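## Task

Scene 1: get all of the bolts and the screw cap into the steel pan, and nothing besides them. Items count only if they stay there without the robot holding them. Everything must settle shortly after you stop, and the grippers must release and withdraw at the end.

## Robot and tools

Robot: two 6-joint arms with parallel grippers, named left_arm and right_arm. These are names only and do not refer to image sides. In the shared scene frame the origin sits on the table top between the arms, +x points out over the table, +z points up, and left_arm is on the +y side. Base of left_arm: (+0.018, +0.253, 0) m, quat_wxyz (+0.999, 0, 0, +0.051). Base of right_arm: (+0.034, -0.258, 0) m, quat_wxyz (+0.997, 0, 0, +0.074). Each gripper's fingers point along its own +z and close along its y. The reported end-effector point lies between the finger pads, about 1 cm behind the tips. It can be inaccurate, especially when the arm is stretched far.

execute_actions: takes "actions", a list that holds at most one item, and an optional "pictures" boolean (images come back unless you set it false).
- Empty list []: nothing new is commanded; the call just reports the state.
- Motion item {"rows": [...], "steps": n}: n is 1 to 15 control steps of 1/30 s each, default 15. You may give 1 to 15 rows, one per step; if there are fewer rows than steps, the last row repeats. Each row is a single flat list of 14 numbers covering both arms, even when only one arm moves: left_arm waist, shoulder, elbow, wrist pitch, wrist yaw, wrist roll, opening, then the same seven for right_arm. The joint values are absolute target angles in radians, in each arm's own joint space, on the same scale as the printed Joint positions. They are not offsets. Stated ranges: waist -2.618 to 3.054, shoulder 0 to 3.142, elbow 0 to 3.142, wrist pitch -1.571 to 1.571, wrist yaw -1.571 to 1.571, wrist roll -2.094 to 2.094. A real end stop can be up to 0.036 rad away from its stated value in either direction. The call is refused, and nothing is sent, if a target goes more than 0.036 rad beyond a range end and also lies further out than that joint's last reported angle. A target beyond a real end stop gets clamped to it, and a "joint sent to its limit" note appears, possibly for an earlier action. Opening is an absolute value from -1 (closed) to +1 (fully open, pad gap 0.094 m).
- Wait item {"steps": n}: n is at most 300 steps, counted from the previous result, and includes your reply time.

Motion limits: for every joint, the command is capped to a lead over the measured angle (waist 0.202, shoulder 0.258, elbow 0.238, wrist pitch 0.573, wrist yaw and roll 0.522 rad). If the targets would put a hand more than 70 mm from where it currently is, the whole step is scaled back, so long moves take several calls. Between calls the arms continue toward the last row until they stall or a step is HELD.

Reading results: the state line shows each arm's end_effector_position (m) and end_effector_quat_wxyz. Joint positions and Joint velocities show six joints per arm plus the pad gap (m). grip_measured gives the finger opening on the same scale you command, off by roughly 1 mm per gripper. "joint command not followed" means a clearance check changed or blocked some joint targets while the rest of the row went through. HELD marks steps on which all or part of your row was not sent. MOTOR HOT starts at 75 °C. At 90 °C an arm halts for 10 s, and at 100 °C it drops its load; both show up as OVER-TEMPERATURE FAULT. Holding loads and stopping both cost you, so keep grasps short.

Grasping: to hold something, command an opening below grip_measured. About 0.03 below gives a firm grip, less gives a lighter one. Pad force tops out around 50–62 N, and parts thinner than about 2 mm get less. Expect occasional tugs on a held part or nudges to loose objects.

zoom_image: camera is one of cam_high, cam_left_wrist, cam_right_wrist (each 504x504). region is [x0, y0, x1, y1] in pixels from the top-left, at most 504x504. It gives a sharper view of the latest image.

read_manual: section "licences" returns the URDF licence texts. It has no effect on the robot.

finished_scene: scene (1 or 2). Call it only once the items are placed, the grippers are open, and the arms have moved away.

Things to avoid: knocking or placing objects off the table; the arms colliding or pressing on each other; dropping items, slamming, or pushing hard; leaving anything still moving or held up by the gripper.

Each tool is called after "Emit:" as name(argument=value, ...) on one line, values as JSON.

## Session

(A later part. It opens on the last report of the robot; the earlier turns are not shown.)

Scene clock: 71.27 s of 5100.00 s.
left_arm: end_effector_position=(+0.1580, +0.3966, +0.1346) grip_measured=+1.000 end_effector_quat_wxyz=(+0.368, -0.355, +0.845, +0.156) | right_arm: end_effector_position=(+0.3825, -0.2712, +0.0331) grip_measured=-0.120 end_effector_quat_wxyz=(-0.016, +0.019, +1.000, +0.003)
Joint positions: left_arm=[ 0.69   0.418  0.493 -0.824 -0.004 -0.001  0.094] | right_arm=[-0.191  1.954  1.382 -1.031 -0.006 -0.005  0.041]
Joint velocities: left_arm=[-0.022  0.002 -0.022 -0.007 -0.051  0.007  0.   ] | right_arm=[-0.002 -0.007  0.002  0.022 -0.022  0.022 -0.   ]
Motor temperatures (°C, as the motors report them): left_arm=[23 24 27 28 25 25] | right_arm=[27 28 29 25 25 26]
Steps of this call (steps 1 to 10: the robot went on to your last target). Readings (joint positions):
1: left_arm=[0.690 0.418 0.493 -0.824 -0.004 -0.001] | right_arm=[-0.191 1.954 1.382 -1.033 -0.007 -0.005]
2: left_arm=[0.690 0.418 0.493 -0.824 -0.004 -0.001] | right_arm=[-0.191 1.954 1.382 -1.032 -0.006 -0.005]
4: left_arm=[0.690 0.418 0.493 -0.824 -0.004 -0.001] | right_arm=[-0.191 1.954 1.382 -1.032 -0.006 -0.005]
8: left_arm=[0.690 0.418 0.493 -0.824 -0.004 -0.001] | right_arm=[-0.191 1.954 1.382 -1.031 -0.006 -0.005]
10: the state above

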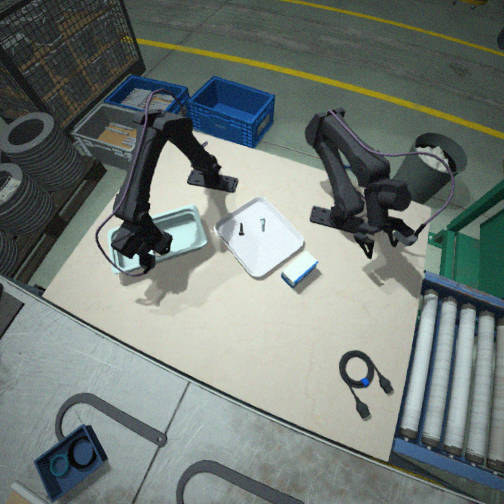

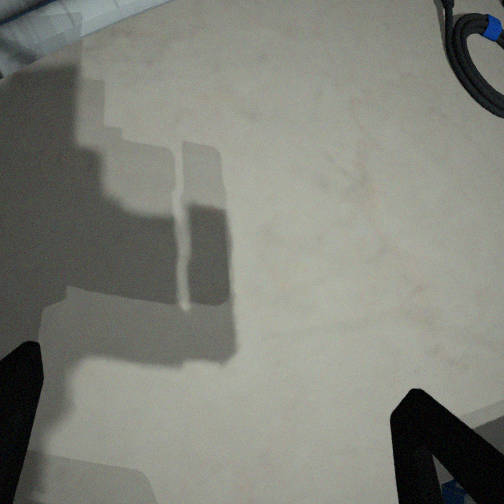

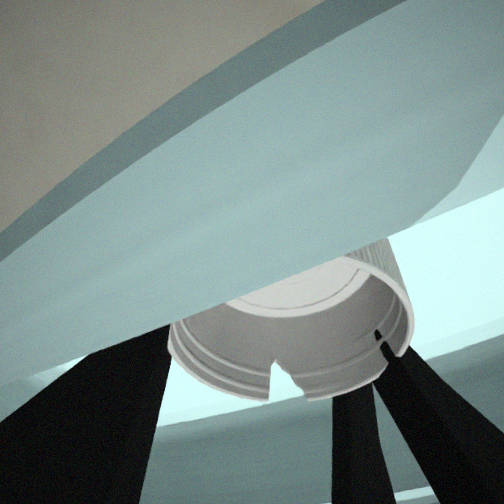

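Emit:
execute_actions(actions=[{"rows":[[0.7,0.4,0.5,-0.8,0,0,1,-0.19,1.93,1.38,-1.02,0,0,0.15]],"steps":8}], pictures=false)

Emit:
execute_actions(actions=[{"rows":[[0.7,0.4,0.5,-0.8,0,0,1,-0.19,1.6,1.4,-1.33,0,0,0.15]]}], pictures=false)

Emit:
execute_actions(actions=[{"rows":[[0.7,0.4,0.5,-0.8,0,0,1,0.775,1.4,1.15,-1.3,0,0.62,0.3]]}], pictures=false)

Emit:
execute_actions(actions=[{"rows":[[0.7,0.4,0.5,-0.8,0,0,1,0.775,1.48,0.965,-1.03,0,0.62,0.3]]}], pictures=false)

Emit:
execute_actions(actions=[{"steps":15}])

Scene clock: 82.67 s of 5100.00 s.
left_arm: end_effector_position=(+0.1580, +0.3966, +0.1346) grip_measured=+1.000 end_effector_quat_wxyz=(+0.368, -0.355, +0.845, +0.156) | right_arm: end_effector_position=(+0.3826, -0.2715, +0.0331) grip_measured=+0.148 end_effector_quat_wxyz=(-0.016, +0.019, +1.000, +0.002)
Joint positions: left_arm=[ 0.69   0.418  0.493 -0.824 -0.004 -0.001  0.094] | right_arm=[-0.191  1.954  1.382 -1.03  -0.004 -0.004  0.054]
Joint velocities: left_arm=[-0.007  0.007 -0.002  0.051 -0.022 -0.037  0.   ] | right_arm=[ 0.002  0.022 -0.002  0.037 -0.051  0.007  0.   ]
Motor temperatures (°C, as the motors report them): left_arm=[23 24 27 28 25 25] | right_arm=[27 29 29 25 25 26]
Steps of this call (steps 1 to 15: the robot went on to your last target; steps 16 to 90: nothing new was sent; then 8.13 s passed at rest; steps 91 to 98: all 8 steps of this action). Readings (joint positions):
91: left_arm=[0.690 0.418 0.493 -0.824 -0.004 -0.001] | right_arm=[-0.191 1.954 1.382 -1.030 -0.006 -0.004]
92: left_arm=[0.690 0.418 0.493 -0.824 -0.004 -0.001] | right_arm=[-0.191 1.954 1.382 -1.030 -0.006 -0.004]
94: left_arm=[0.690 0.418 0.493 -0.824 -0.004 -0.001] | right_arm=[-0.191 1.954 1.382 -1.030 -0.005 -0.004]
98: the state above

Scene clock: 83.17 s of 5100.00 s.
left_arm: end_effector_position=(+0.1580, +0.3966, +0.1346) grip_measured=+1.000 end_effector_quat_wxyz=(+0.368, -0.355, +0.845, +0.156) | right_arm: end_effector_position=(+0.3264, -0.2691, +0.1452) grip_measured=+0.148 end_effector_quat_wxyz=(+0.031, +0.019, +0.999, +0.001)
Joint positions: left_arm=[ 0.69   0.418  0.493 -0.824 -0.004 -0.001  0.094] | right_arm=[-0.191  1.592  1.394 -1.31  -0.004 -0.004  0.054]
Joint velocities: left_arm=[ 0.002  0.002 -0.007  0.051 -0.007  0.007  0.   ] | right_arm=[-0.022  0.173 -0.012 -0.051  0.037 -0.051 -0.   ]
Motor temperatures (°C, as the motors report them): left_arm=[23 24 27 28 25 25] | right_arm=[27 29 29 25 25 26]
Steps of this call (steps 1 to 15: all 15 steps of this action). Readings (joint positions):
1: left_arm=[0.690 0.418 0.493 -0.824 -0.004 -0.001] | right_arm=[-0.191 1.941 1.382 -1.045 -0.004 -0.004]
2: left_arm=[0.690 0.418 0.493 -0.824 -0.004 -0.001] | right_arm=[-0.191 1.915 1.379 -1.080 -0.004 -0.004]
4: left_arm=[0.690 0.418 0.493 -0.824 -0.004 -0.001] | right_arm=[-0.191 1.827 1.379 -1.146 -0.004 -0.004]
8: left_arm=[0.690 0.418 0.493 -0.824 -0.004 -0.001] | right_arm=[-0.191 1.618 1.384 -1.244 -0.004 -0.004]
15: the state above

Scene clock: 83.67 s of 5100.00 s.
left_arm: end_effector_position=(+0.1580, +0.3966, +0.1346) grip_measured=+1.000 end_effector_quat_wxyz=(+0.368, -0.355, +0.845, +0.156) | right_arm: end_effector_position=(+0.1730, -0.0663, +0.1246) grip_measured=+0.299 end_effector_quat_wxyz=(+0.001, -0.170, +0.985, +0.010)
Joint positions: left_arm=[ 0.69   0.418  0.493 -0.824 -0.004 -0.001  0.094] | right_arm=[ 0.78   1.425  1.158 -1.289 -0.014  0.587  0.061]
Joint velocities: left_arm=[-0.007 -0.002  0.002  0.022 -0.051 -0.007  0.   ] | right_arm=[ 0.466  0.002 -0.002 -0.095 -0.154  0.183  0.001]
Motor temperatures (°C, as the motors report them): left_arm=[23 24 27 28 25 25] | right_arm=[27 29 29 25 25 26]
Steps of this call (steps 1 to 15: all 15 steps of this action). Readings (joint positions):
1: left_arm=[0.690 0.418 0.493 -0.824 -0.004 -0.001] | right_arm=[-0.171 1.573 1.357 -1.280 0.007 0.072]
2: left_arm=[0.690 0.418 0.493 -0.824 -0.004 -0.001] | right_arm=[-0.125 1.533 1.292 -1.256 0.014 0.165]
4: left_arm=[0.690 0.418 0.493 -0.824 -0.004 -0.001] | right_arm=[0.019 1.461 1.191 -1.277 0.012 0.326]
8: left_arm=[0.690 0.418 0.493 -0.824 -0.004 -0.001] | right_arm=[0.333 1.425 1.158 -1.299 0.003 0.496]
15: the state above

Scene clock: 84.17 s of 5100.00 s.
left_arm: end_effector_position=(+0.1580, +0.3966, +0.1346) grip_measured=+1.000 end_effector_quat_wxyz=(+0.368, -0.355, +0.845, +0.156) | right_arm: end_effector_position=(+0.1730, -0.0665, +0.0590) grip_measured=+0.299 end_effector_quat_wxyz=(-0.009, -0.159, +0.987, -0.003)
Joint positions: left_arm=[ 0.69   0.418  0.493 -0.824 -0.004 -0.001  0.094] | right_arm=[ 0.783  1.498  0.958 -1.049 -0.009  0.612  0.061]
Joint velocities: left_arm=[ 0.012  0.007 -0.007  0.007 -0.007  0.007  0.   ] | right_arm=[-0.002  0.002 -0.002  0.081 -0.007  0.051  0.   ]
Motor temperatures (°C, as the motors report them): left_arm=[23 24 27 28 25 25] | right_arm=[27 29 29 25 25 26]
Steps of this call (steps 1 to 15: all 15 steps of this action). Readings (joint positions):
1: left_arm=[0.690 0.418 0.493 -0.824 -0.004 -0.001] | right_arm=[0.788 1.424 1.131 -1.249 -0.015 0.592]
2: left_arm=[0.690 0.418 0.493 -0.824 -0.004 -0.001] | right_arm=[0.787 1.425 1.087 -1.194 -0.014 0.596]
4: left_arm=[0.690 0.418 0.493 -0.824 -0.004 -0.001] | right_arm=[0.783 1.458 1.008 -1.134 -0.011 0.603]
8: left_arm=[0.690 0.418 0.493 -0.824 -0.004 -0.001] | right_arm=[0.783 1.499 0.958 -1.092 -0.010 0.609]
15: the state above

Scene clock: 84.67 s of 5100.00 s.
left_arm: end_effector_position=(+0.1580, +0.3966, +0.1346) grip_measured=+1.000 end_effector_quat_wxyz=(+0.368, -0.355, +0.845, +0.156) | right_arm: end_effector_position=(+0.1743, -0.0649, +0.0590) grip_measured=+0.299 end_effector_quat_wxyz=(-0.006, -0.158, +0.987, -0.000)
Joint positions: left_arm=[ 0.69   0.418  0.493 -0.824 -0.004 -0.001  0.094] | right_arm=[ 0.783  1.498  0.958 -1.04  -0.009  0.614  0.061]
Joint velocities: left_arm=[-0.022  0.007  0.002 -0.037  0.022  0.007  0.   ] | right_arm=[-0.012  0.012  0.002 -0.022 -0.11   0.081  0.001]
Motor temperatures (°C, as the motors report them): left_arm=[23 24 27 28 25 25] | right_arm=[27 29 29 25 25 26]
Steps of this call (steps 1 to 15: the robot went on to your last target). Readings (joint positions):
1: left_arm=[0.690 0.418 0.493 -0.824 -0.004 -0.001] | right_arm=[0.783 1.498 0.958 -1.047 -0.009 0.613]
2: left_arm=[0.690 0.418 0.493 -0.824 -0.004 -0.001] | right_arm=[0.783 1.498 0.958 -1.045 -0.009 0.613]
4: left_arm=[0.690 0.418 0.493 -0.824 -0.004 -0.001] | right_arm=[0.783 1.498 0.958 -1.043 -0.009 0.613]
8: left_arm=[0.690 0.418 0.493 -0.824 -0.004 -0.001] | right_arm=[0.783 1.498 0.958 -1.041 -0.009 0.613]
15: the state above
All arms were judged still, so your last target was given up. Only a new action makes them travel on or press farther. Fingers that are still opening or closing keep moving.

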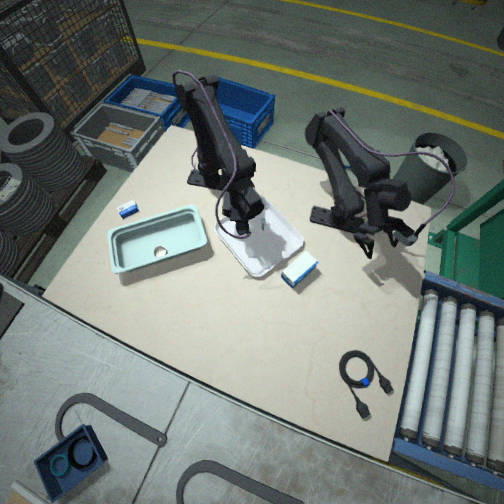

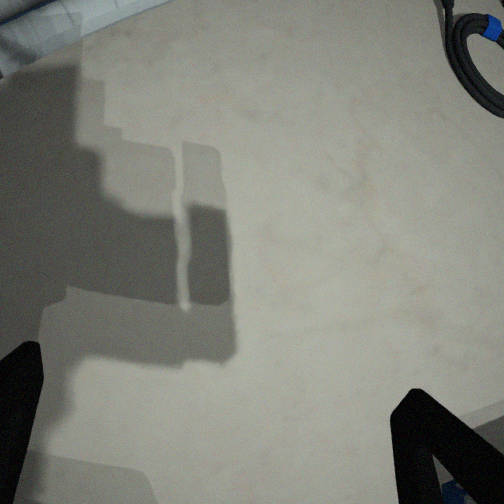

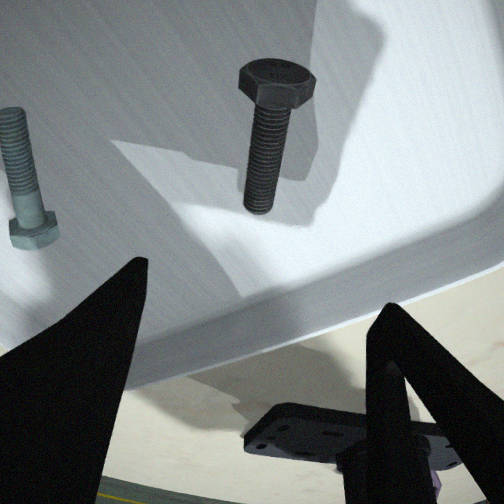

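Emit:
execute_actions(actions=[{"rows":[[0.7,0.4,0.5,-0.8,0,0,1,0.76,1.575,0.872,-0.835,0,0.62,-0.3]]}], pictures=false)

Emit:
execute_actions(actions=[{"steps":12}])

Scene clock: 91.17 s of 5100.00 s.
left_arm: end_effector_position=(+0.1580, +0.3966, +0.1346) grip_measured=+1.000 end_effector_quat_wxyz=(+0.368, -0.355, +0.845, +0.156) | right_arm: end_effector_position=(+0.1848, -0.0578, +0.0204) grip_measured=-0.298 end_effector_quat_wxyz=(+0.001, -0.150, +0.989, +0.006)
Joint positions: left_arm=[ 0.69   0.418  0.493 -0.824 -0.004 -0.001  0.094] | right_arm=[ 0.767  1.584  0.876 -0.852 -0.008  0.614  0.033]
Joint velocities: left_arm=[-0.017 -0.002 -0.012 -0.037  0.007 -0.022  0.   ] | right_arm=[ 0.002 -0.012 -0.002  0.022 -0.037 -0.051  0.001]
Motor temperatures (°C, as the motors report them): left_arm=[23 24 27 29 25 25] | right_arm=[27 28 29 25 25 26]
Steps of this call (steps 1 to 90: nothing new was sent; then 3.00 s passed at rest; steps 91 to 105: all 15 steps of this action). Readings (joint positions):
91: left_arm=[0.690 0.418 0.493 -0.824 -0.004 -0.001] | right_arm=[0.781 1.502 0.948 -1.016 -0.008 0.614]
92: left_arm=[0.690 0.418 0.493 -0.824 -0.004 -0.001] | right_arm=[0.777 1.514 0.932 -0.976 -0.008 0.614]
94: left_arm=[0.690 0.418 0.493 -0.824 -0.004 -0.001] | right_arm=[0.769 1.552 0.903 -0.922 -0.008 0.614]
98: left_arm=[0.690 0.418 0.493 -0.824 -0.004 -0.001] | right_arm=[0.767 1.584 0.876 -0.883 -0.008 0.614]
105: the state above

Scene clock: 91.57 s of 5100.00 s.
left_arm: end_effector_position=(+0.1580, +0.3966, +0.1346) grip_measured=+1.000 end_effector_quat_wxyz=(+0.368, -0.355, +0.845, +0.156) | right_arm: end_effector_position=(+0.1857, -0.0566, +0.0204) grip_measured=-0.298 end_effector_quat_wxyz=(+0.003, -0.150, +0.989, +0.009)
Joint positions: left_arm=[ 0.69   0.418  0.493 -0.824 -0.004 -0.001  0.094] | right_arm=[ 0.767  1.584  0.876 -0.846 -0.008  0.614  0.033]
Joint velocities: left_arm=[0.007 0.002 0.012 0.022 0.037 0.007 0.   ] | right_arm=[-0.007  0.002 -0.022 -0.022  0.007 -0.066 -0.   ]
Motor temperatures (°C, as the motors report them): left_arm=[23 24 27 29 25 25] | right_arm=[27 28 29 25 25 26]
Steps of this call (steps 1 to 12: the robot went on to your last target). Readings (joint positions):
1: left_arm=[0.690 0.418 0.493 -0.824 -0.004 -0.001] | right_arm=[0.767 1.584 0.876 -0.850 -0.008 0.614]
2: left_arm=[0.690 0.418 0.493 -0.824 -0.004 -0.001] | right_arm=[0.767 1.584 0.876 -0.849 -0.008 0.614]
4: left_arm=[0.690 0.418 0.493 -0.824 -0.004 -0.001] | right_arm=[0.767 1.584 0.876 -0.848 -0.008 0.614]
8: left_arm=[0.690 0.418 0.493 -0.824 -0.004 -0.001] | right_arm=[0.767 1.584 0.876 -0.846 -0.008 0.614]
12: the state above

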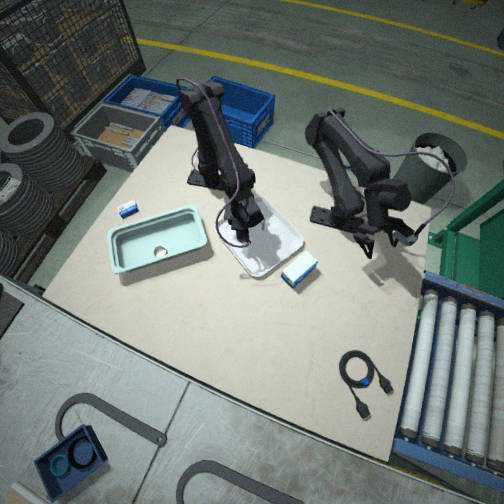

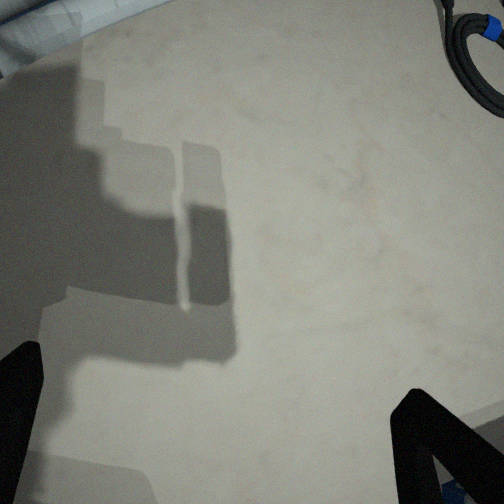

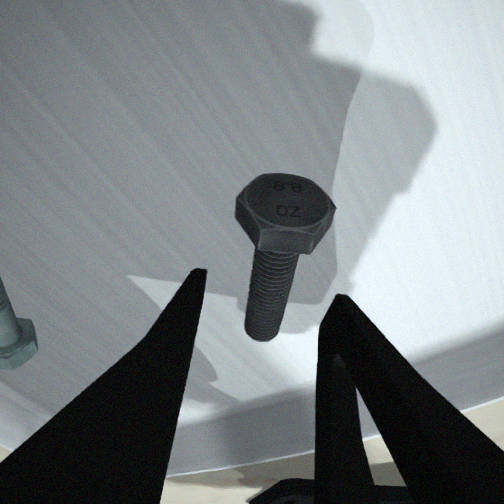

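Lower ~6 mm, then close.

Emit:
execute_actions(actions=[{"rows":[[0.7,0.4,0.5,-0.8,0,0,1,0.76,1.597,0.862,-0.81,0,0.62,-0.3]],"steps":12}], pictures=false)

Emit:
execute_actions(actions=[{"rows":[[0.7,0.4,0.5,-0.8,0,0,1,0.76,1.597,0.862,-0.81,0,0.62,-0.86]]}])

Scene clock: 96.57 s of 5100.00 s.
left_arm: end_effector_position=(+0.1580, +0.3966, +0.1346) grip_measured=+1.000 end_effector_quat_wxyz=(+0.368, -0.355, +0.845, +0.156) | right_arm: end_effector_position=(+0.1894, -0.0518, +0.0206) grip_measured=-0.298 end_effector_quat_wxyz=(+0.012, -0.150, +0.988, +0.017)
Joint positions: left_arm=[ 0.69   0.418  0.493 -0.824 -0.004 -0.001  0.094] | right_arm=[ 0.767  1.584  0.876 -0.822 -0.008  0.614  0.033]
Joint velocities: left_arm=[ 0.002  0.012 -0.007  0.037  0.007  0.037  0.   ] | right_arm=[-0.002 -0.012  0.007  0.007 -0.037  0.037 -0.001]
Motor temperatures (°C, as the motors report them): left_arm=[23 24 27 29 25 25] | right_arm=[27 28 29 25 25 26]
Steps of this call (steps 1 to 15: the robot went on to your last target; steps 16 to 90: nothing new was sent; then 1.60 s passed at rest; steps 91 to 102: all 12 steps of this action). Readings (joint positions):
91: left_arm=[0.690 0.418 0.493 -0.824 -0.004 -0.001] | right_arm=[0.767 1.584 0.876 -0.843 -0.008 0.614]
92: left_arm=[0.690 0.418 0.493 -0.824 -0.004 -0.001] | right_arm=[0.767 1.584 0.876 -0.839 -0.008 0.614]
94: left_arm=[0.690 0.418 0.493 -0.824 -0.004 -0.001] | right_arm=[0.767 1.584 0.876 -0.832 -0.008 0.614]
98: left_arm=[0.690 0.418 0.493 -0.824 -0.004 -0.001] | right_arm=[0.767 1.584 0.876 -0.824 -0.008 0.614]
102: the state above

Scene clock: 97.07 s of 5100.00 s.
left_arm: end_effector_position=(+0.1580, +0.3966, +0.1346) grip_measured=+1.000 end_effector_quat_wxyz=(+0.368, -0.355, +0.845, +0.156) | right_arm: end_effector_position=(+0.1896, -0.0517, +0.0206) grip_measured=-0.850 end_effector_quat_wxyz=(+0.013, -0.150, +0.988, +0.017)
Joint positions: left_arm=[ 0.69   0.418  0.493 -0.824 -0.004 -0.001  0.094] | right_arm=[ 0.767  1.584  0.876 -0.821 -0.007  0.614  0.007]
Joint velocities: left_arm=[ 0.002 -0.012  0.007 -0.095 -0.051  0.022  0.   ] | right_arm=[ 0.002 -0.002  0.007 -0.022  0.037 -0.037 -0.001]
Motor temperatures (°C, as the motors report them): left_arm=[23 24 27 29 25 25] | right_arm=[27 28 29 25 25 26]
Steps of this call (steps 1 to 15: all 15 steps of this action). Readings (joint positions):
1: left_arm=[0.690 0.418 0.493 -0.824 -0.004 -0.001] | right_arm=[0.767 1.584 0.876 -0.821 -0.008 0.614]
2: left_arm=[0.690 0.418 0.493 -0.824 -0.004 -0.001] | right_arm=[0.767 1.584 0.876 -0.821 -0.007 0.614]
4: left_arm=[0.690 0.418 0.493 -0.824 -0.004 -0.001] | right_arm=[0.767 1.584 0.876 -0.821 -0.007 0.614]
8: left_arm=[0.690 0.418 0.493 -0.824 -0.004 -0.001] | right_arm=[0.767 1.584 0.876 -0.821 -0.007 0.614]
15: the state above

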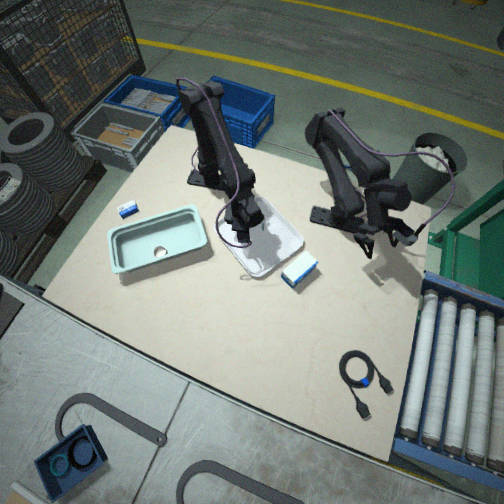

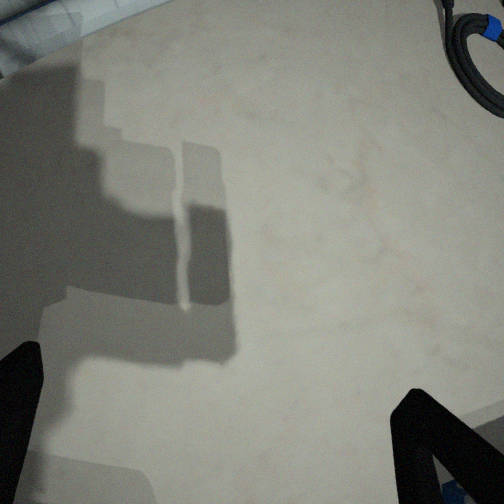

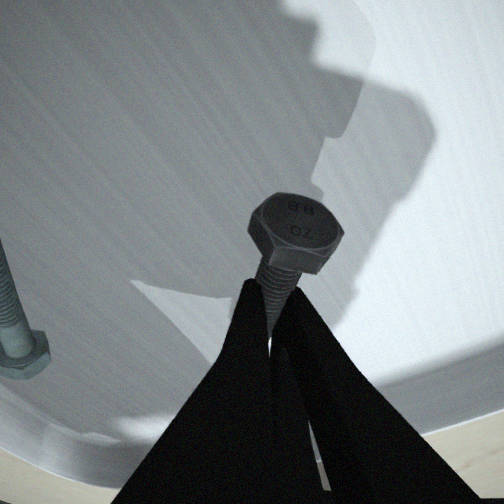

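Emit:
execute_actions(actions=[{"rows":[[0.7,0.4,0.5,-0.8,0,0,1,0.76,1.597,0.862,-0.81,0,0.62,-0.4],[0.7,0.4,0.5,-0.8,0,0,1,0.76,1.597,0.862,-0.81,0,0.62,-0.4],[0.7,0.4,0.5,-0.8,0,0,1,0.76,1.597,0.862,-0.81,0,0.62,-0.4],[0.7,0.4,0.5,-0.8,0,0,1,0.76,1.597,0.862,-0.81,0,0.62,-0.4],[0.7,0.4,0.5,-0.8,0,0,1,0.76,1.597,0.84,-0.8,0,0.62,-0.4]]}], pictures=false)

Emit:
execute_actions(actions=[{"rows":[[0.7,0.4,0.5,-0.8,0,0,1,0.76,1.597,0.84,-0.8,0,0.62,-0.88]]}])

Scene clock: 104.33 s of 5100.00 s.
left_arm: end_effector_position=(+0.1580, +0.3966, +0.1346) grip_measured=+1.000 end_effector_quat_wxyz=(+0.368, -0.355, +0.845, +0.156) | right_arm: end_effector_position=(+0.1865, -0.0557, +0.0149) grip_measured=-0.402 end_effector_quat_wxyz=(+0.008, -0.150, +0.989, +0.012)
Joint positions: left_arm=[ 0.69   0.418  0.493 -0.824 -0.004 -0.001  0.094] | right_arm=[ 0.767  1.589  0.856 -0.81  -0.007  0.614  0.028]
Joint velocities: left_arm=[-0.007  0.002 -0.012 -0.022  0.022 -0.022  0.   ] | right_arm=[ 0.007  0.017 -0.007 -0.051  0.051 -0.022 -0.   ]
Motor temperatures (°C, as the motors report them): left_arm=[23 24 27 29 25 25] | right_arm=[27 27 29 25 25 26]
Steps of this call (steps 1 to 15: the robot went on to your last target; steps 16 to 90: nothing new was sent; then 3.77 s passed at rest; steps 91 to 105: all 15 steps of this action). Readings (joint positions):
91: left_arm=[0.690 0.418 0.493 -0.824 -0.004 -0.001] | right_arm=[0.767 1.584 0.876 -0.821 -0.007 0.614]
92: left_arm=[0.690 0.418 0.493 -0.824 -0.004 -0.001] | right_arm=[0.767 1.584 0.876 -0.821 -0.007 0.614]
94: left_arm=[0.690 0.418 0.493 -0.824 -0.004 -0.001] | right_arm=[0.767 1.584 0.876 -0.821 -0.007 0.614]
98: left_arm=[0.690 0.418 0.493 -0.824 -0.004 -0.001] | right_arm=[0.767 1.587 0.859 -0.811 -0.007 0.614]
105: the state above

Scene clock: 104.83 s of 5100.00 s.
left_arm: end_effector_position=(+0.1580, +0.3966, +0.1346) grip_measured=+1.000 end_effector_quat_wxyz=(+0.368, -0.355, +0.845, +0.156) | right_arm: end_effector_position=(+0.1868, -0.0558, +0.0149) grip_measured=-0.860 end_effector_quat_wxyz=(+0.008, -0.150, +0.989, +0.012)
Joint positions: left_arm=[ 0.69   0.418  0.493 -0.824 -0.004 -0.001  0.094] | right_arm=[ 0.767  1.589  0.856 -0.809 -0.006  0.615  0.007]
Joint velocities: left_arm=[ 0.017  0.002  0.012  0.051 -0.022 -0.037  0.   ] | right_arm=[-0.007  0.012 -0.012 -0.007  0.007  0.022  0.   ]
Motor temperatures (°C, as the motors report them): left_arm=[23 24 27 29 25 25] | right_arm=[27 27 29 25 25 26]
Steps of this call (steps 1 to 15: all 15 steps of this action). Readings (joint positions):
1: left_arm=[0.690 0.418 0.493 -0.824 -0.004 -0.001] | right_arm=[0.767 1.589 0.856 -0.810 -0.007 0.614]
2: left_arm=[0.690 0.418 0.493 -0.824 -0.004 -0.001] | right_arm=[0.767 1.589 0.856 -0.810 -0.006 0.614]
4: left_arm=[0.690 0.418 0.493 -0.824 -0.004 -0.001] | right_arm=[0.767 1.589 0.856 -0.809 -0.006 0.615]
8: left_arm=[0.690 0.418 0.493 -0.824 -0.004 -0.001] | right_arm=[0.767 1.589 0.856 -0.809 -0.006 0.615]
15: the state above

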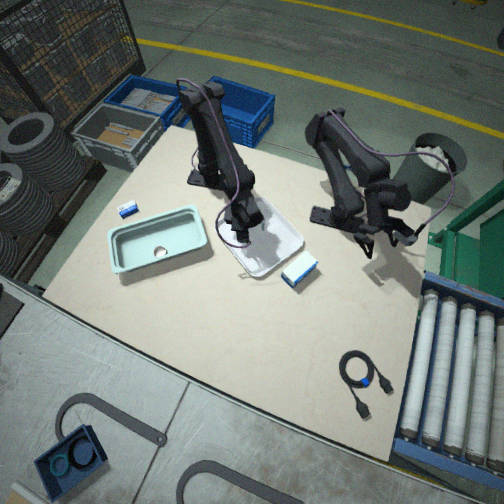

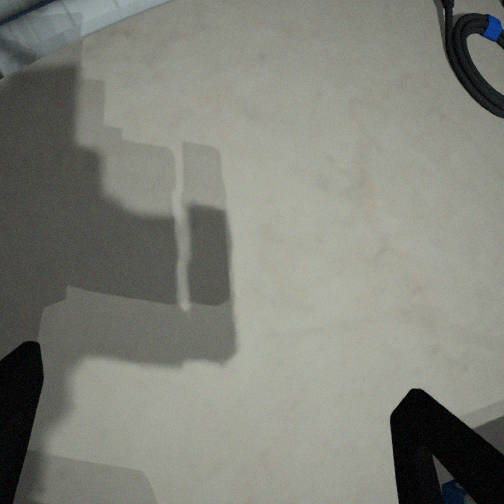

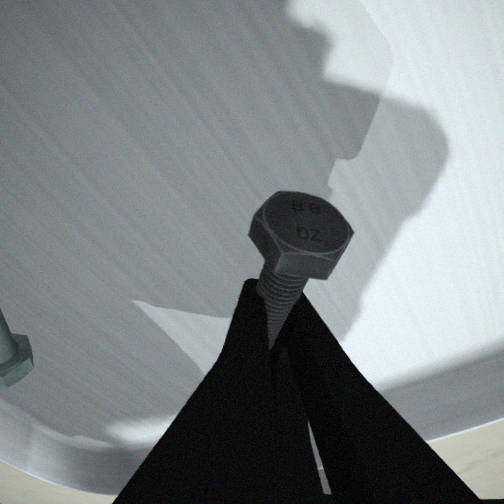

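Emit:
execute_actions(actions=[{"rows":[[0.7,0.4,0.5,-0.8,0,0,1,0.76,1.52,1.31,-1.31,0,0.62,-0.89]]}], pictures=false)

Emit:
execute_actions(actions=[{"rows":[[0.7,0.4,0.5,-0.8,0,0,1,-0.08,1.55,1.31,-1.31,0,0.62,-0.89]]}], pictures=false)

Emit:
execute_actions(actions=[{"steps":10}])

Scene clock: 114.43 s of 5100.00 s.
left_arm: end_effector_position=(+0.1580, +0.3966, +0.1346) grip_measured=+1.000 end_effector_quat_wxyz=(+0.368, -0.355, +0.845, +0.156) | right_arm: end_effector_position=(+0.2020, -0.0360, +0.1419) grip_measured=-0.860 end_effector_quat_wxyz=(+0.028, -0.150, +0.988, +0.031)
Joint positions: left_arm=[ 0.69   0.418  0.493 -0.824 -0.004 -0.001  0.094] | right_arm=[ 0.767  1.518  1.306 -1.275 -0.006  0.615  0.007]
Joint velocities: left_arm=[ 0.022 -0.002 -0.007 -0.095 -0.081 -0.11   0.   ] | right_arm=[ 0.002 -0.002 -0.002 -0.256 -0.037 -0.022 -0.001]
Motor temperatures (°C, as the motors report them): left_arm=[23 24 27 29 25 25] | right_arm=[27 27 29 25 25 26]
Steps of this call (steps 1 to 15: the robot went on to your last target; steps 16 to 90: nothing new was sent; then 6.10 s passed at rest; steps 91 to 105: all 15 steps of this action). Readings (joint positions):
91: left_arm=[0.690 0.418 0.493 -0.824 -0.004 -0.001] | right_arm=[0.767 1.590 0.887 -0.875 -0.006 0.615]
92: left_arm=[0.690 0.418 0.493 -0.824 -0.004 -0.001] | right_arm=[0.767 1.590 0.938 -0.974 -0.006 0.615]
94: left_arm=[0.690 0.418 0.493 -0.824 -0.004 -0.001] | right_arm=[0.767 1.577 1.064 -1.107 -0.006 0.615]
98: left_arm=[0.690 0.418 0.493 -0.824 -0.004 -0.001] | right_arm=[0.767 1.538 1.284 -1.191 -0.006 0.615]
105: the state above

Scene clock: 114.93 s of 5100.00 s.
left_arm: end_effector_position=(+0.1580, +0.3966, +0.1346) grip_measured=+1.000 end_effector_quat_wxyz=(+0.368, -0.355, +0.845, +0.156) | right_arm: end_effector_position=(+0.3092, -0.2476, +0.1302) grip_measured=-0.860 end_effector_quat_wxyz=(+0.014, +0.282, +0.959, -0.002)
Joint positions: left_arm=[ 0.69   0.418  0.493 -0.824 -0.004 -0.001  0.094] | right_arm=[-0.105  1.563  1.306 -1.291  0.013  0.616  0.007]
Joint velocities: left_arm=[ 0.007 -0.012  0.017  0.051  0.022  0.007  0.   ] | right_arm=[ 0.002  0.002 -0.002 -0.066  0.022 -0.022 -0.   ]
Motor temperatures (°C, as the motors report them): left_arm=[23 24 27 29 25 25] | right_arm=[27 27 29 25 25 26]
Steps of this call (steps 1 to 15: all 15 steps of this action). Readings (joint positions):
1: left_arm=[0.690 0.418 0.493 -0.824 -0.004 -0.001] | right_arm=[0.743 1.521 1.306 -1.282 -0.019 0.615]
2: left_arm=[0.690 0.418 0.493 -0.824 -0.004 -0.001] | right_arm=[0.692 1.525 1.306 -1.285 -0.026 0.615]
4: left_arm=[0.690 0.418 0.493 -0.824 -0.004 -0.001] | right_arm=[0.550 1.542 1.306 -1.286 -0.023 0.615]
8: left_arm=[0.690 0.418 0.493 -0.824 -0.004 -0.001] | right_arm=[0.248 1.563 1.306 -1.286 -0.014 0.615]
15: the state above

Scene clock: 115.27 s of 5100.00 s.
left_arm: end_effector_position=(+0.1580, +0.3966, +0.1346) grip_measured=+1.000 end_effector_quat_wxyz=(+0.368, -0.355, +0.845, +0.156) | right_arm: end_effector_position=(+0.3066, -0.2409, +0.1302) grip_measured=-0.860 end_effector_quat_wxyz=(+0.008, +0.273, +0.962, +0.001)
Joint positions: left_arm=[ 0.69   0.418  0.493 -0.824 -0.004 -0.001  0.094] | right_arm=[-0.086  1.563  1.306 -1.3    0.004  0.616  0.007]
Joint velocities: left_arm=[-0.017 -0.012  0.002 -0.051 -0.007 -0.051  0.   ] | right_arm=[-0.012 -0.027 -0.007 -0.066  0.051 -0.037 -0.001]
Motor temperatures (°C, as the motors report them): left_arm=[23 24 27 29 25 25] | right_arm=[27 27 29 25 25 26]
Steps of this call (steps 1 to 10: the robot went on to your last target). Readings (joint positions):
1: left_arm=[0.690 0.418 0.493 -0.824 -0.004 -0.001] | right_arm=[-0.102 1.563 1.306 -1.293 0.012 0.616]
2: left_arm=[0.690 0.418 0.493 -0.824 -0.004 -0.001] | right_arm=[-0.096 1.563 1.306 -1.295 0.011 0.616]
4: left_arm=[0.690 0.418 0.493 -0.824 -0.004 -0.001] | right_arm=[-0.088 1.563 1.306 -1.297 0.007 0.616]
8: left_arm=[0.690 0.418 0.493 -0.824 -0.004 -0.001] | right_arm=[-0.086 1.563 1.306 -1.299 0.004 0.616]
10: the state above

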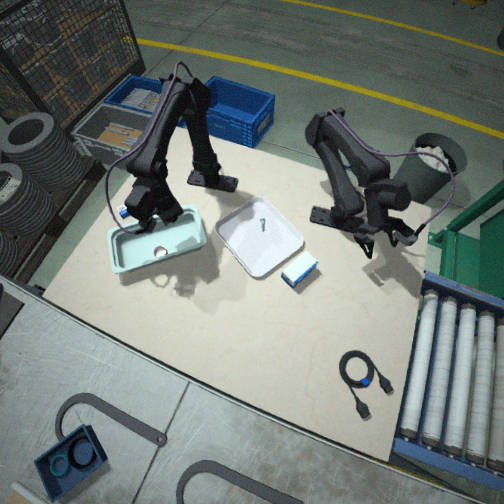

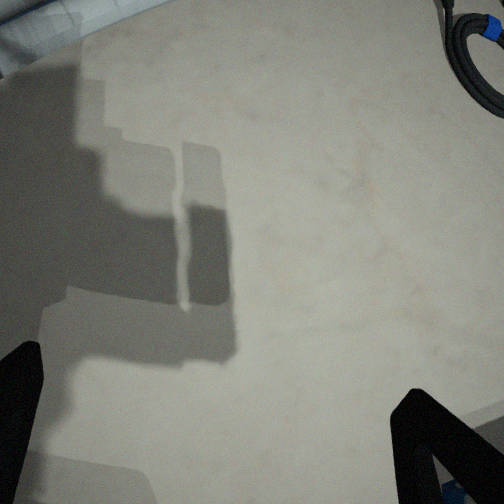

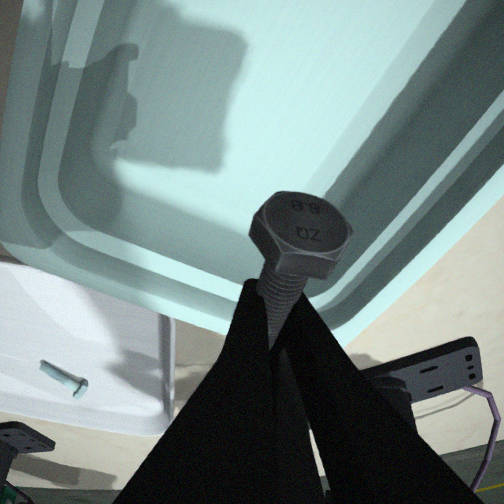

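Emit:
execute_actions(actions=[{"rows":[[0.7,0.4,0.5,-0.8,0,0,1,-0.02,1.66,1.39,-1.28,0,0.95,-0.89]],"steps":10}], pictures=false)

Emit:
execute_actions(actions=[{"rows":[[0.7,0.4,0.5,-0.8,0,0,1,-0.02,1.725,1.135,-0.96,0,0.95,-0.89]]}])

Scene clock: 121.50 s of 5100.00 s.
left_arm: end_effector_position=(+0.1580, +0.3966, +0.1346) grip_measured=+1.000 end_effector_quat_wxyz=(+0.368, -0.355, +0.845, +0.156) | right_arm: end_effector_position=(+0.3227, -0.2198, +0.1147) grip_measured=-0.860 end_effector_quat_wxyz=(-0.011, +0.380, +0.925, -0.006)
Joint positions: left_arm=[ 0.69   0.418  0.493 -0.824 -0.004 -0.001  0.094] | right_arm=[-0.02   1.671  1.359 -1.283 -0.001  0.907  0.007]
Joint velocities: left_arm=[ 0.007 -0.017  0.007  0.007  0.022  0.007  0.   ] | right_arm=[ 0.002 -0.007 -0.002  0.051  0.022  0.198  0.001]
Motor temperatures (°C, as the motors report them): left_arm=[23 24 27 29 25 25] | right_arm=[27 27 29 24 25 26]
Steps of this call (steps 1 to 30: the robot went on to your last target; steps 31 to 90: nothing new was sent; then 2.90 s passed at rest; steps 91 to 100: all 10 steps of this action). Readings (joint positions):
91: left_arm=[0.690 0.418 0.493 -0.824 -0.004 -0.001] | right_arm=[-0.079 1.574 1.317 -1.308 0.006 0.670]
92: left_arm=[0.690 0.418 0.493 -0.824 -0.004 -0.001] | right_arm=[-0.065 1.595 1.335 -1.312 0.006 0.726]
94: left_arm=[0.690 0.418 0.493 -0.824 -0.004 -0.001] | right_arm=[-0.036 1.637 1.357 -1.294 0.004 0.804]
98: left_arm=[0.690 0.418 0.493 -0.824 -0.004 -0.001] | right_arm=[-0.020 1.671 1.359 -1.283 -0.001 0.887]
100: the state above

Scene clock: 122.00 s of 5100.00 s.
left_arm: end_effector_position=(+0.1580, +0.3966, +0.1346) grip_measured=+1.000 end_effector_quat_wxyz=(+0.368, -0.355, +0.845, +0.156) | right_arm: end_effector_position=(+0.3231, -0.2197, +0.0352) grip_measured=-0.860 end_effector_quat_wxyz=(-0.015, +0.396, +0.918, -0.008)
Joint positions: left_arm=[ 0.69   0.418  0.493 -0.824 -0.004 -0.001  0.094] | right_arm=[-0.02   1.75   1.125 -0.98  -0.001  0.942  0.007]
Joint velocities: left_arm=[-0.022  0.007 -0.017  0.051 -0.037 -0.022  0.   ] | right_arm=[ 0.002 -0.007 -0.002  0.095 -0.022  0.037  0.   ]
Motor temperatures (°C, as the motors report them): left_arm=[23 24 27 29 25 25] | right_arm=[27 27 29 24 25 26]
Steps of this call (steps 1 to 15: all 15 steps of this action). Readings (joint positions):
1: left_arm=[0.690 0.418 0.493 -0.824 -0.004 -0.001] | right_arm=[-0.020 1.668 1.325 -1.233 -0.001 0.915]
2: left_arm=[0.690 0.418 0.493 -0.824 -0.004 -0.001] | right_arm=[-0.020 1.665 1.273 -1.165 -0.001 0.920]
4: left_arm=[0.690 0.418 0.493 -0.824 -0.004 -0.001] | right_arm=[-0.020 1.698 1.186 -1.090 -0.001 0.929]
8: left_arm=[0.690 0.418 0.493 -0.824 -0.004 -0.001] | right_arm=[-0.020 1.756 1.125 -1.032 -0.001 0.937]
15: the state above

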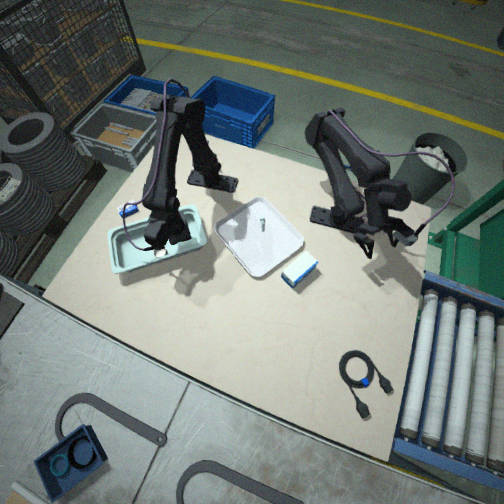

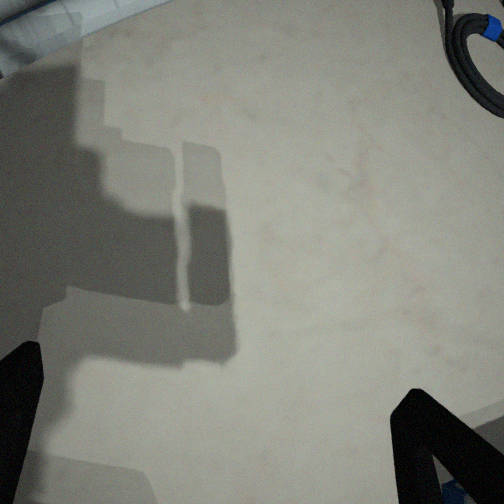

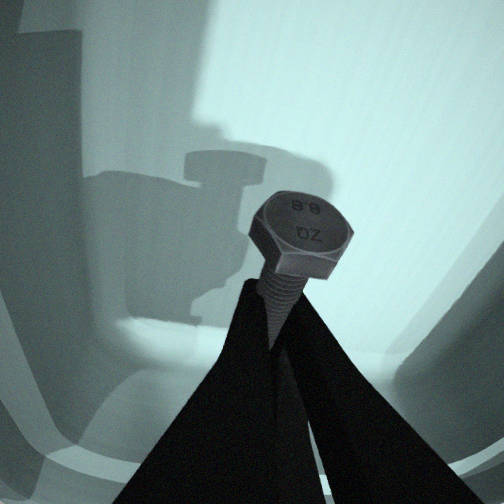

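Emit:
execute_actions(actions=[{"rows":[[0.7,0.4,0.5,-0.8,0,0,1,-0.02,1.76,1.085,-0.89,0,0.95,-0.89]],"steps":10}], pictures=false)

Emit:
execute_actions(actions=[{"rows":[[0.7,0.4,0.5,-0.8,0,0,1,-0.02,1.76,1.085,-0.89,0,0.95,-0.5]],"steps":8}], pictures=false)

Emit:
execute_actions(actions=[{"rows":[[0.7,0.4,0.5,-0.8,0,0,1,-0.02,1.64,1.42,-1.3,0,0.95,-0.5]]}], pictures=false)

Emit:
execute_actions(actions=[{"rows":[[0.7,0.4,0.5,-0.8,0,0,1,1.03,1.64,1.42,-1.3,0,0.82,0]]}], pictures=false)

Emit:
execute_actions(actions=[{"rows":[[0.7,0.4,0.5,-0.8,0,0,1,1.03,1.735,1.175,-0.985,0,0.82,0]]}], pictures=false)

Emit:
execute_actions(actions=[{"steps":12}])

Scene clock: 132.40 s of 5100.00 s.
left_arm: end_effector_position=(+0.1580, +0.3966, +0.1346) grip_measured=+1.000 end_effector_quat_wxyz=(+0.368, -0.355, +0.845, +0.156) | right_arm: end_effector_position=(+0.3306, -0.2187, +0.0263) grip_measured=-0.860 end_effector_quat_wxyz=(+0.000, +0.396, +0.918, +0.001)
Joint positions: left_arm=[ 0.69   0.418  0.493 -0.824 -0.004 -0.001  0.094] | right_arm=[-0.02   1.759  1.097 -0.908 -0.001  0.944  0.007]
Joint velocities: left_arm=[ 0.007 -0.007 -0.002 -0.007 -0.081 -0.022  0.   ] | right_arm=[ 0.007 -0.007  0.002  0.037  0.066 -0.007  0.001]
Motor temperatures (°C, as the motors report them): left_arm=[23 24 27 30 25 25] | right_arm=[27 28 29 24 25 26]
Steps of this call (steps 1 to 30: the robot went on to your last target; steps 31 to 90: nothing new was sent; then 7.07 s passed at rest; steps 91 to 100: all 10 steps of this action). Readings (joint positions):
91: left_arm=[0.690 0.418 0.493 -0.824 -0.004 -0.001] | right_arm=[-0.020 1.750 1.120 -0.959 -0.001 0.944]
92: left_arm=[0.690 0.418 0.493 -0.824 -0.004 -0.001] | right_arm=[-0.020 1.750 1.114 -0.945 -0.001 0.944]
94: left_arm=[0.690 0.418 0.493 -0.824 -0.004 -0.001] | right_arm=[-0.020 1.754 1.104 -0.927 -0.001 0.944]
98: left_arm=[0.690 0.418 0.493 -0.824 -0.004 -0.001] | right_arm=[-0.020 1.759 1.097 -0.913 -0.001 0.944]
100: the state above

Scene clock: 132.67 s of 5100.00 s.
left_arm: end_effector_position=(+0.1580, +0.3966, +0.1346) grip_measured=+1.000 end_effector_quat_wxyz=(+0.368, -0.355, +0.845, +0.156) | right_arm: end_effector_position=(+0.3324, -0.2185, +0.0264) grip_measured=-0.501 end_effector_quat_wxyz=(+0.004, +0.396, +0.918, +0.003)
Joint positions: left_arm=[ 0.69   0.418  0.493 -0.824 -0.004 -0.001  0.094] | right_arm=[-0.02   1.759  1.097 -0.9   -0.001  0.944  0.023]
Joint velocities: left_arm=[-0.002  0.002 -0.012 -0.051 -0.007  0.007  0.   ] | right_arm=[-0.002  0.032 -0.002 -0.007  0.022  0.051  0.   ]
Motor temperatures (°C, as the motors report them): left_arm=[23 24 27 30 25 25] | right_arm=[27 28 29 24 25 26]
Steps of this call (steps 1 to 8: all 8 steps of this action). Readings (joint positions):
1: left_arm=[0.690 0.418 0.493 -0.824 -0.004 -0.001] | right_arm=[-0.020 1.759 1.097 -0.906 -0.001 0.944]
2: left_arm=[0.690 0.418 0.493 -0.824 -0.004 -0.001] | right_arm=[-0.020 1.759 1.097 -0.904 -0.001 0.944]
4: left_arm=[0.690 0.418 0.493 -0.824 -0.004 -0.001] | right_arm=[-0.020 1.759 1.097 -0.902 -0.001 0.944]
8: the state above

Scene clock: 133.17 s of 5100.00 s.
left_arm: end_effector_position=(+0.1580, +0.3966, +0.1346) grip_measured=+1.000 end_effector_quat_wxyz=(+0.368, -0.355, +0.845, +0.156) | right_arm: end_effector_position=(+0.3401, -0.2175, +0.1391) grip_measured=-0.501 end_effector_quat_wxyz=(+0.034, +0.396, +0.917, +0.021)
Joint positions: left_arm=[ 0.69   0.418  0.493 -0.824 -0.004 -0.001  0.094] | right_arm=[-0.02   1.636  1.415 -1.269 -0.001  0.944  0.023]
Joint velocities: left_arm=[-0.007 -0.007 -0.012  0.037 -0.037  0.007  0.   ] | right_arm=[-0.012  0.037 -0.002 -0.168  0.022 -0.007 -0.001]
Motor temperatures (°C, as the motors report them): left_arm=[23 24 27 30 25 25] | right_arm=[27 28 29 24 25 26]
Steps of this call (steps 1 to 15: all 15 steps of this action). Readings (joint positions):
1: left_arm=[0.690 0.418 0.493 -0.824 -0.004 -0.001] | right_arm=[-0.020 1.757 1.121 -0.947 -0.001 0.944]
2: left_arm=[0.690 0.418 0.493 -0.824 -0.004 -0.001] | right_arm=[-0.020 1.754 1.160 -1.014 -0.001 0.944]
4: left_arm=[0.690 0.418 0.493 -0.824 -0.004 -0.001] | right_arm=[-0.020 1.728 1.260 -1.107 -0.001 0.944]
8: left_arm=[0.690 0.418 0.493 -0.824 -0.004 -0.001] | right_arm=[-0.020 1.650 1.403 -1.188 -0.001 0.944]
15: the state above

Scene clock: 133.67 s of 5100.00 s.
left_arm: end_effector_position=(+0.1580, +0.3966, +0.1346) grip_measured=+1.000 end_effector_quat_wxyz=(+0.368, -0.355, +0.845, +0.156) | right_arm: end_effector_position=(+0.1578, +0.0232, +0.1357) grip_measured=-0.001 end_effector_quat_wxyz=(+0.014, -0.159, +0.987, +0.028)
Joint positions: left_arm=[ 0.69   0.418  0.493 -0.824 -0.004 -0.001  0.094] | right_arm=[ 0.999  1.648  1.415 -1.276 -0.007  0.83   0.047]
Joint velocities: left_arm=[-0.002  0.012  0.002  0.007  0.051 -0.051  0.   ] | right_arm=[ 1.507  0.007  0.017  0.022 -0.183 -0.051 -0.   ]
Motor temperatures (°C, as the motors report them): left_arm=[23 24 27 30 25 25] | right_arm=[27 28 29 24 25 26]
Steps of this call (steps 1 to 15: all 15 steps of this action). Readings (joint positions):
1: left_arm=[0.690 0.418 0.493 -0.824 -0.004 -0.001] | right_arm=[0.001 1.637 1.415 -1.274 0.011 0.926]
2: left_arm=[0.690 0.418 0.493 -0.824 -0.004 -0.001] | right_arm=[0.047 1.638 1.415 -1.277 0.018 0.907]
4: left_arm=[0.690 0.418 0.493 -0.824 -0.004 -0.001] | right_arm=[0.183 1.639 1.415 -1.277 0.016 0.878]
8: left_arm=[0.690 0.418 0.493 -0.824 -0.004 -0.001] | right_arm=[0.486 1.646 1.415 -1.276 0.008 0.847]
15: the state above

Scene clock: 134.17 s of 5100.00 s.
left_arm: end_effector_position=(+0.1580, +0.3966, +0.1346) grip_measured=+1.000 end_effector_quat_wxyz=(+0.368, -0.355, +0.845, +0.156) | right_arm: end_effector_position=(+0.1437, +0.0184, +0.0416) grip_measured=-0.001 end_effector_quat_wxyz=(-0.013, -0.177, +0.984, -0.010)
Joint positions: left_arm=[ 0.69   0.418  0.493 -0.824 -0.004 -0.001  0.094] | right_arm=[ 1.034  1.759  1.162 -1.005 -0.01   0.826  0.047]
Joint velocities: left_arm=[ 0.002 -0.007 -0.022  0.022  0.022  0.007  0.   ] | right_arm=[-0.012  0.002 -0.002  0.081  0.022 -0.022 -0.001]
Motor temperatures (°C, as the motors report them): left_arm=[23 24 27 30 25 25] | right_arm=[27 28 29 24 25 26]
Steps of this call (steps 1 to 15: all 15 steps of this action). Readings (joint positions):
1: left_arm=[0.690 0.418 0.493 -0.824 -0.004 -0.001] | right_arm=[1.039 1.648 1.387 -1.236 -0.014 0.828]
2: left_arm=[0.690 0.418 0.493 -0.824 -0.004 -0.001] | right_arm=[1.058 1.648 1.340 -1.180 -0.018 0.827]
4: left_arm=[0.690 0.418 0.493 -0.824 -0.004 -0.001] | right_arm=[1.057 1.686 1.246 -1.104 -0.019 0.826]
8: left_arm=[0.690 0.418 0.493 -0.824 -0.004 -0.001] | right_arm=[1.035 1.770 1.165 -1.050 -0.012 0.826]
15: the state above

Scene clock: 134.57 s of 5100.00 s.
left_arm: end_effector_position=(+0.1580, +0.3966, +0.1346) grip_measured=+1.000 end_effector_quat_wxyz=(+0.368, -0.355, +0.845, +0.156) | right_arm: end_effector_position=(+0.1447, +0.0207, +0.0415) grip_measured=-0.001 end_effector_quat_wxyz=(-0.010, -0.177, +0.984, -0.006)
Joint positions: left_arm=[ 0.69   0.418  0.493 -0.824 -0.004 -0.001  0.094] | right_arm=[ 1.034  1.759  1.162 -0.995 -0.01   0.826  0.047]
Joint velocities: left_arm=[-0.007 -0.002 -0.007  0.007  0.022 -0.022  0.   ] | right_arm=[-0.002 -0.007 -0.022 -0.022 -0.037 -0.066 -0.   ]
Motor temperatures (°C, as the motors report them): left_arm=[23 24 27 30 25 25] | right_arm=[27 28 29 24 25 26]
Steps of this call (steps 1 to 12: the robot went on to your last target). Readings (joint positions):
1: left_arm=[0.690 0.418 0.493 -0.824 -0.004 -0.001] | right_arm=[1.034 1.759 1.162 -1.003 -0.010 0.826]
2: left_arm=[0.690 0.418 0.493 -0.824 -0.004 -0.001] | right_arm=[1.034 1.759 1.162 -1.001 -0.010 0.826]
4: left_arm=[0.690 0.418 0.493 -0.824 -0.004 -0.001] | right_arm=[1.034 1.759 1.162 -0.998 -0.010 0.826]
8: left_arm=[0.690 0.418 0.493 -0.824 -0.004 -0.001] | right_arm=[1.034 1.759 1.162 -0.996 -0.010 0.826]
12: the state above

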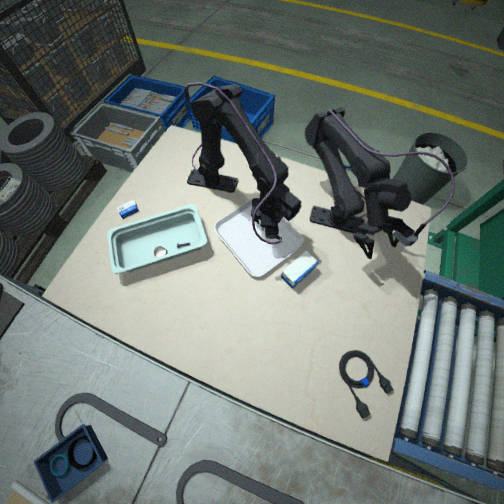

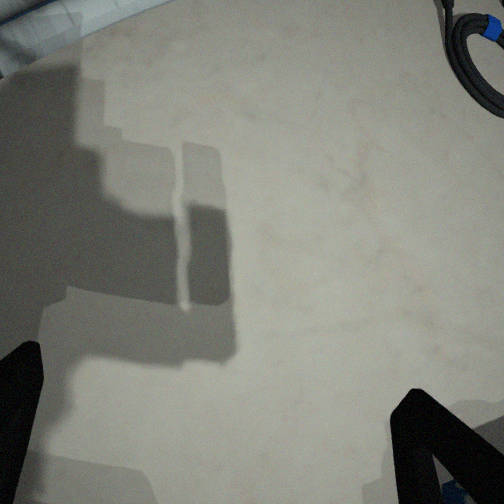

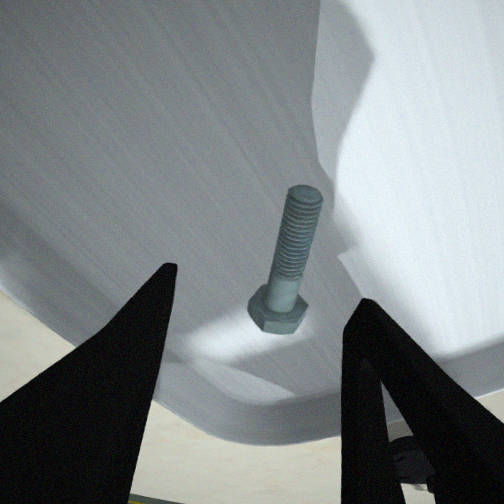

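Emit:
execute_actions(actions=[{"rows":[[0.7,0.4,0.5,-0.8,0,0,1,1.015,1.75,1.045,-0.85,0,0.85,-0.3]]}], pictures=false)

Emit:
execute_actions(actions=[{"steps":10}])

Scene clock: 139.47 s of 5100.00 s.
left_arm: end_effector_position=(+0.1580, +0.3966, +0.1346) grip_measured=+1.000 end_effector_quat_wxyz=(+0.368, -0.355, +0.845, +0.156) | right_arm: end_effector_position=(+0.1457, +0.0126, +0.0163) grip_measured=-0.298 end_effector_quat_wxyz=(-0.004, -0.163, +0.987, +0.001)
Joint positions: left_arm=[ 0.69   0.418  0.493 -0.824 -0.004 -0.001  0.094] | right_arm=[ 1.021  1.756  1.05  -0.867 -0.009  0.843  0.033]
Joint velocities: left_arm=[ 0.007 -0.002 -0.002 -0.051  0.066 -0.007  0.   ] | right_arm=[0.002 0.002 0.012 0.022 0.051 0.022 0.   ]
Motor temperatures (°C, as the motors report them): left_arm=[23 24 27 30 25 25] | right_arm=[27 28 29 24 25 26]
Steps of this call (steps 1 to 30: the robot went on to your last target; steps 31 to 90: nothing new was sent; then 1.40 s passed at rest; steps 91 to 105: all 15 steps of this action). Readings (joint positions):
91: left_arm=[0.690 0.418 0.493 -0.824 -0.004 -0.001] | right_arm=[1.033 1.756 1.146 -0.969 -0.010 0.829]
92: left_arm=[0.690 0.418 0.493 -0.824 -0.004 -0.001] | right_arm=[1.031 1.753 1.120 -0.936 -0.010 0.831]
94: left_arm=[0.690 0.418 0.493 -0.824 -0.004 -0.001] | right_arm=[1.025 1.754 1.075 -0.907 -0.010 0.836]
98: left_arm=[0.690 0.418 0.493 -0.824 -0.004 -0.001] | right_arm=[1.021 1.756 1.050 -0.893 -0.009 0.841]
105: the state above

Scene clock: 139.80 s of 5100.00 s.
left_arm: end_effector_position=(+0.1580, +0.3966, +0.1346) grip_measured=+1.000 end_effector_quat_wxyz=(+0.368, -0.355, +0.845, +0.156) | right_arm: end_effector_position=(+0.1463, +0.0141, +0.0163) grip_measured=-0.298 end_effector_quat_wxyz=(-0.003, -0.162, +0.987, +0.004)
Joint positions: left_arm=[ 0.69   0.418  0.493 -0.824 -0.004 -0.001  0.094] | right_arm=[ 1.021  1.756  1.05  -0.86  -0.009  0.844  0.033]
Joint velocities: left_arm=[-0.012 -0.022 -0.007 -0.037  0.022  0.007  0.   ] | right_arm=[-0.007 -0.017  0.002  0.037  0.066 -0.022 -0.001]
Motor temperatures (°C, as the motors report them): left_arm=[23 24 27 30 25 25] | right_arm=[27 28 29 24 25 26]
Steps of this call (steps 1 to 10: the robot went on to your last target). Readings (joint positions):
1: left_arm=[0.690 0.418 0.493 -0.824 -0.004 -0.001] | right_arm=[1.021 1.756 1.050 -0.865 -0.009 0.843]
2: left_arm=[0.690 0.418 0.493 -0.824 -0.004 -0.001] | right_arm=[1.021 1.756 1.050 -0.864 -0.009 0.843]
4: left_arm=[0.690 0.418 0.493 -0.824 -0.004 -0.001] | right_arm=[1.021 1.756 1.050 -0.862 -0.009 0.843]
8: left_arm=[0.690 0.418 0.493 -0.824 -0.004 -0.001] | right_arm=[1.021 1.756 1.050 -0.861 -0.009 0.843]
10: the state above

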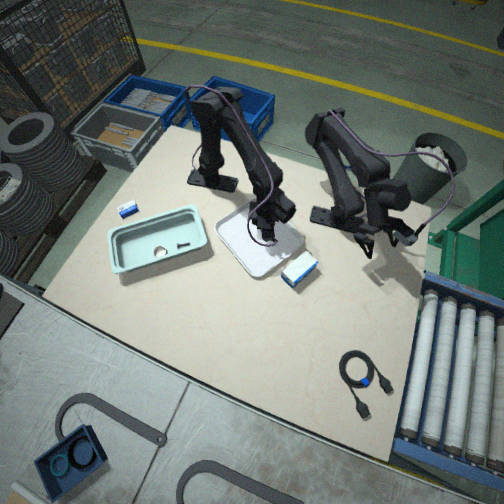

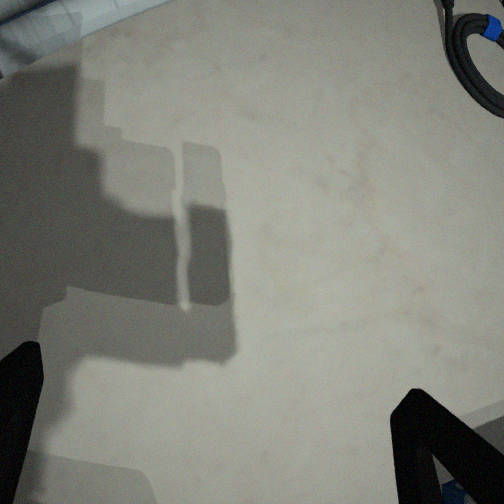

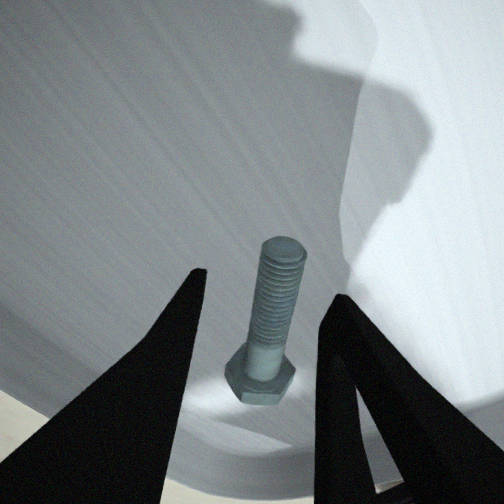

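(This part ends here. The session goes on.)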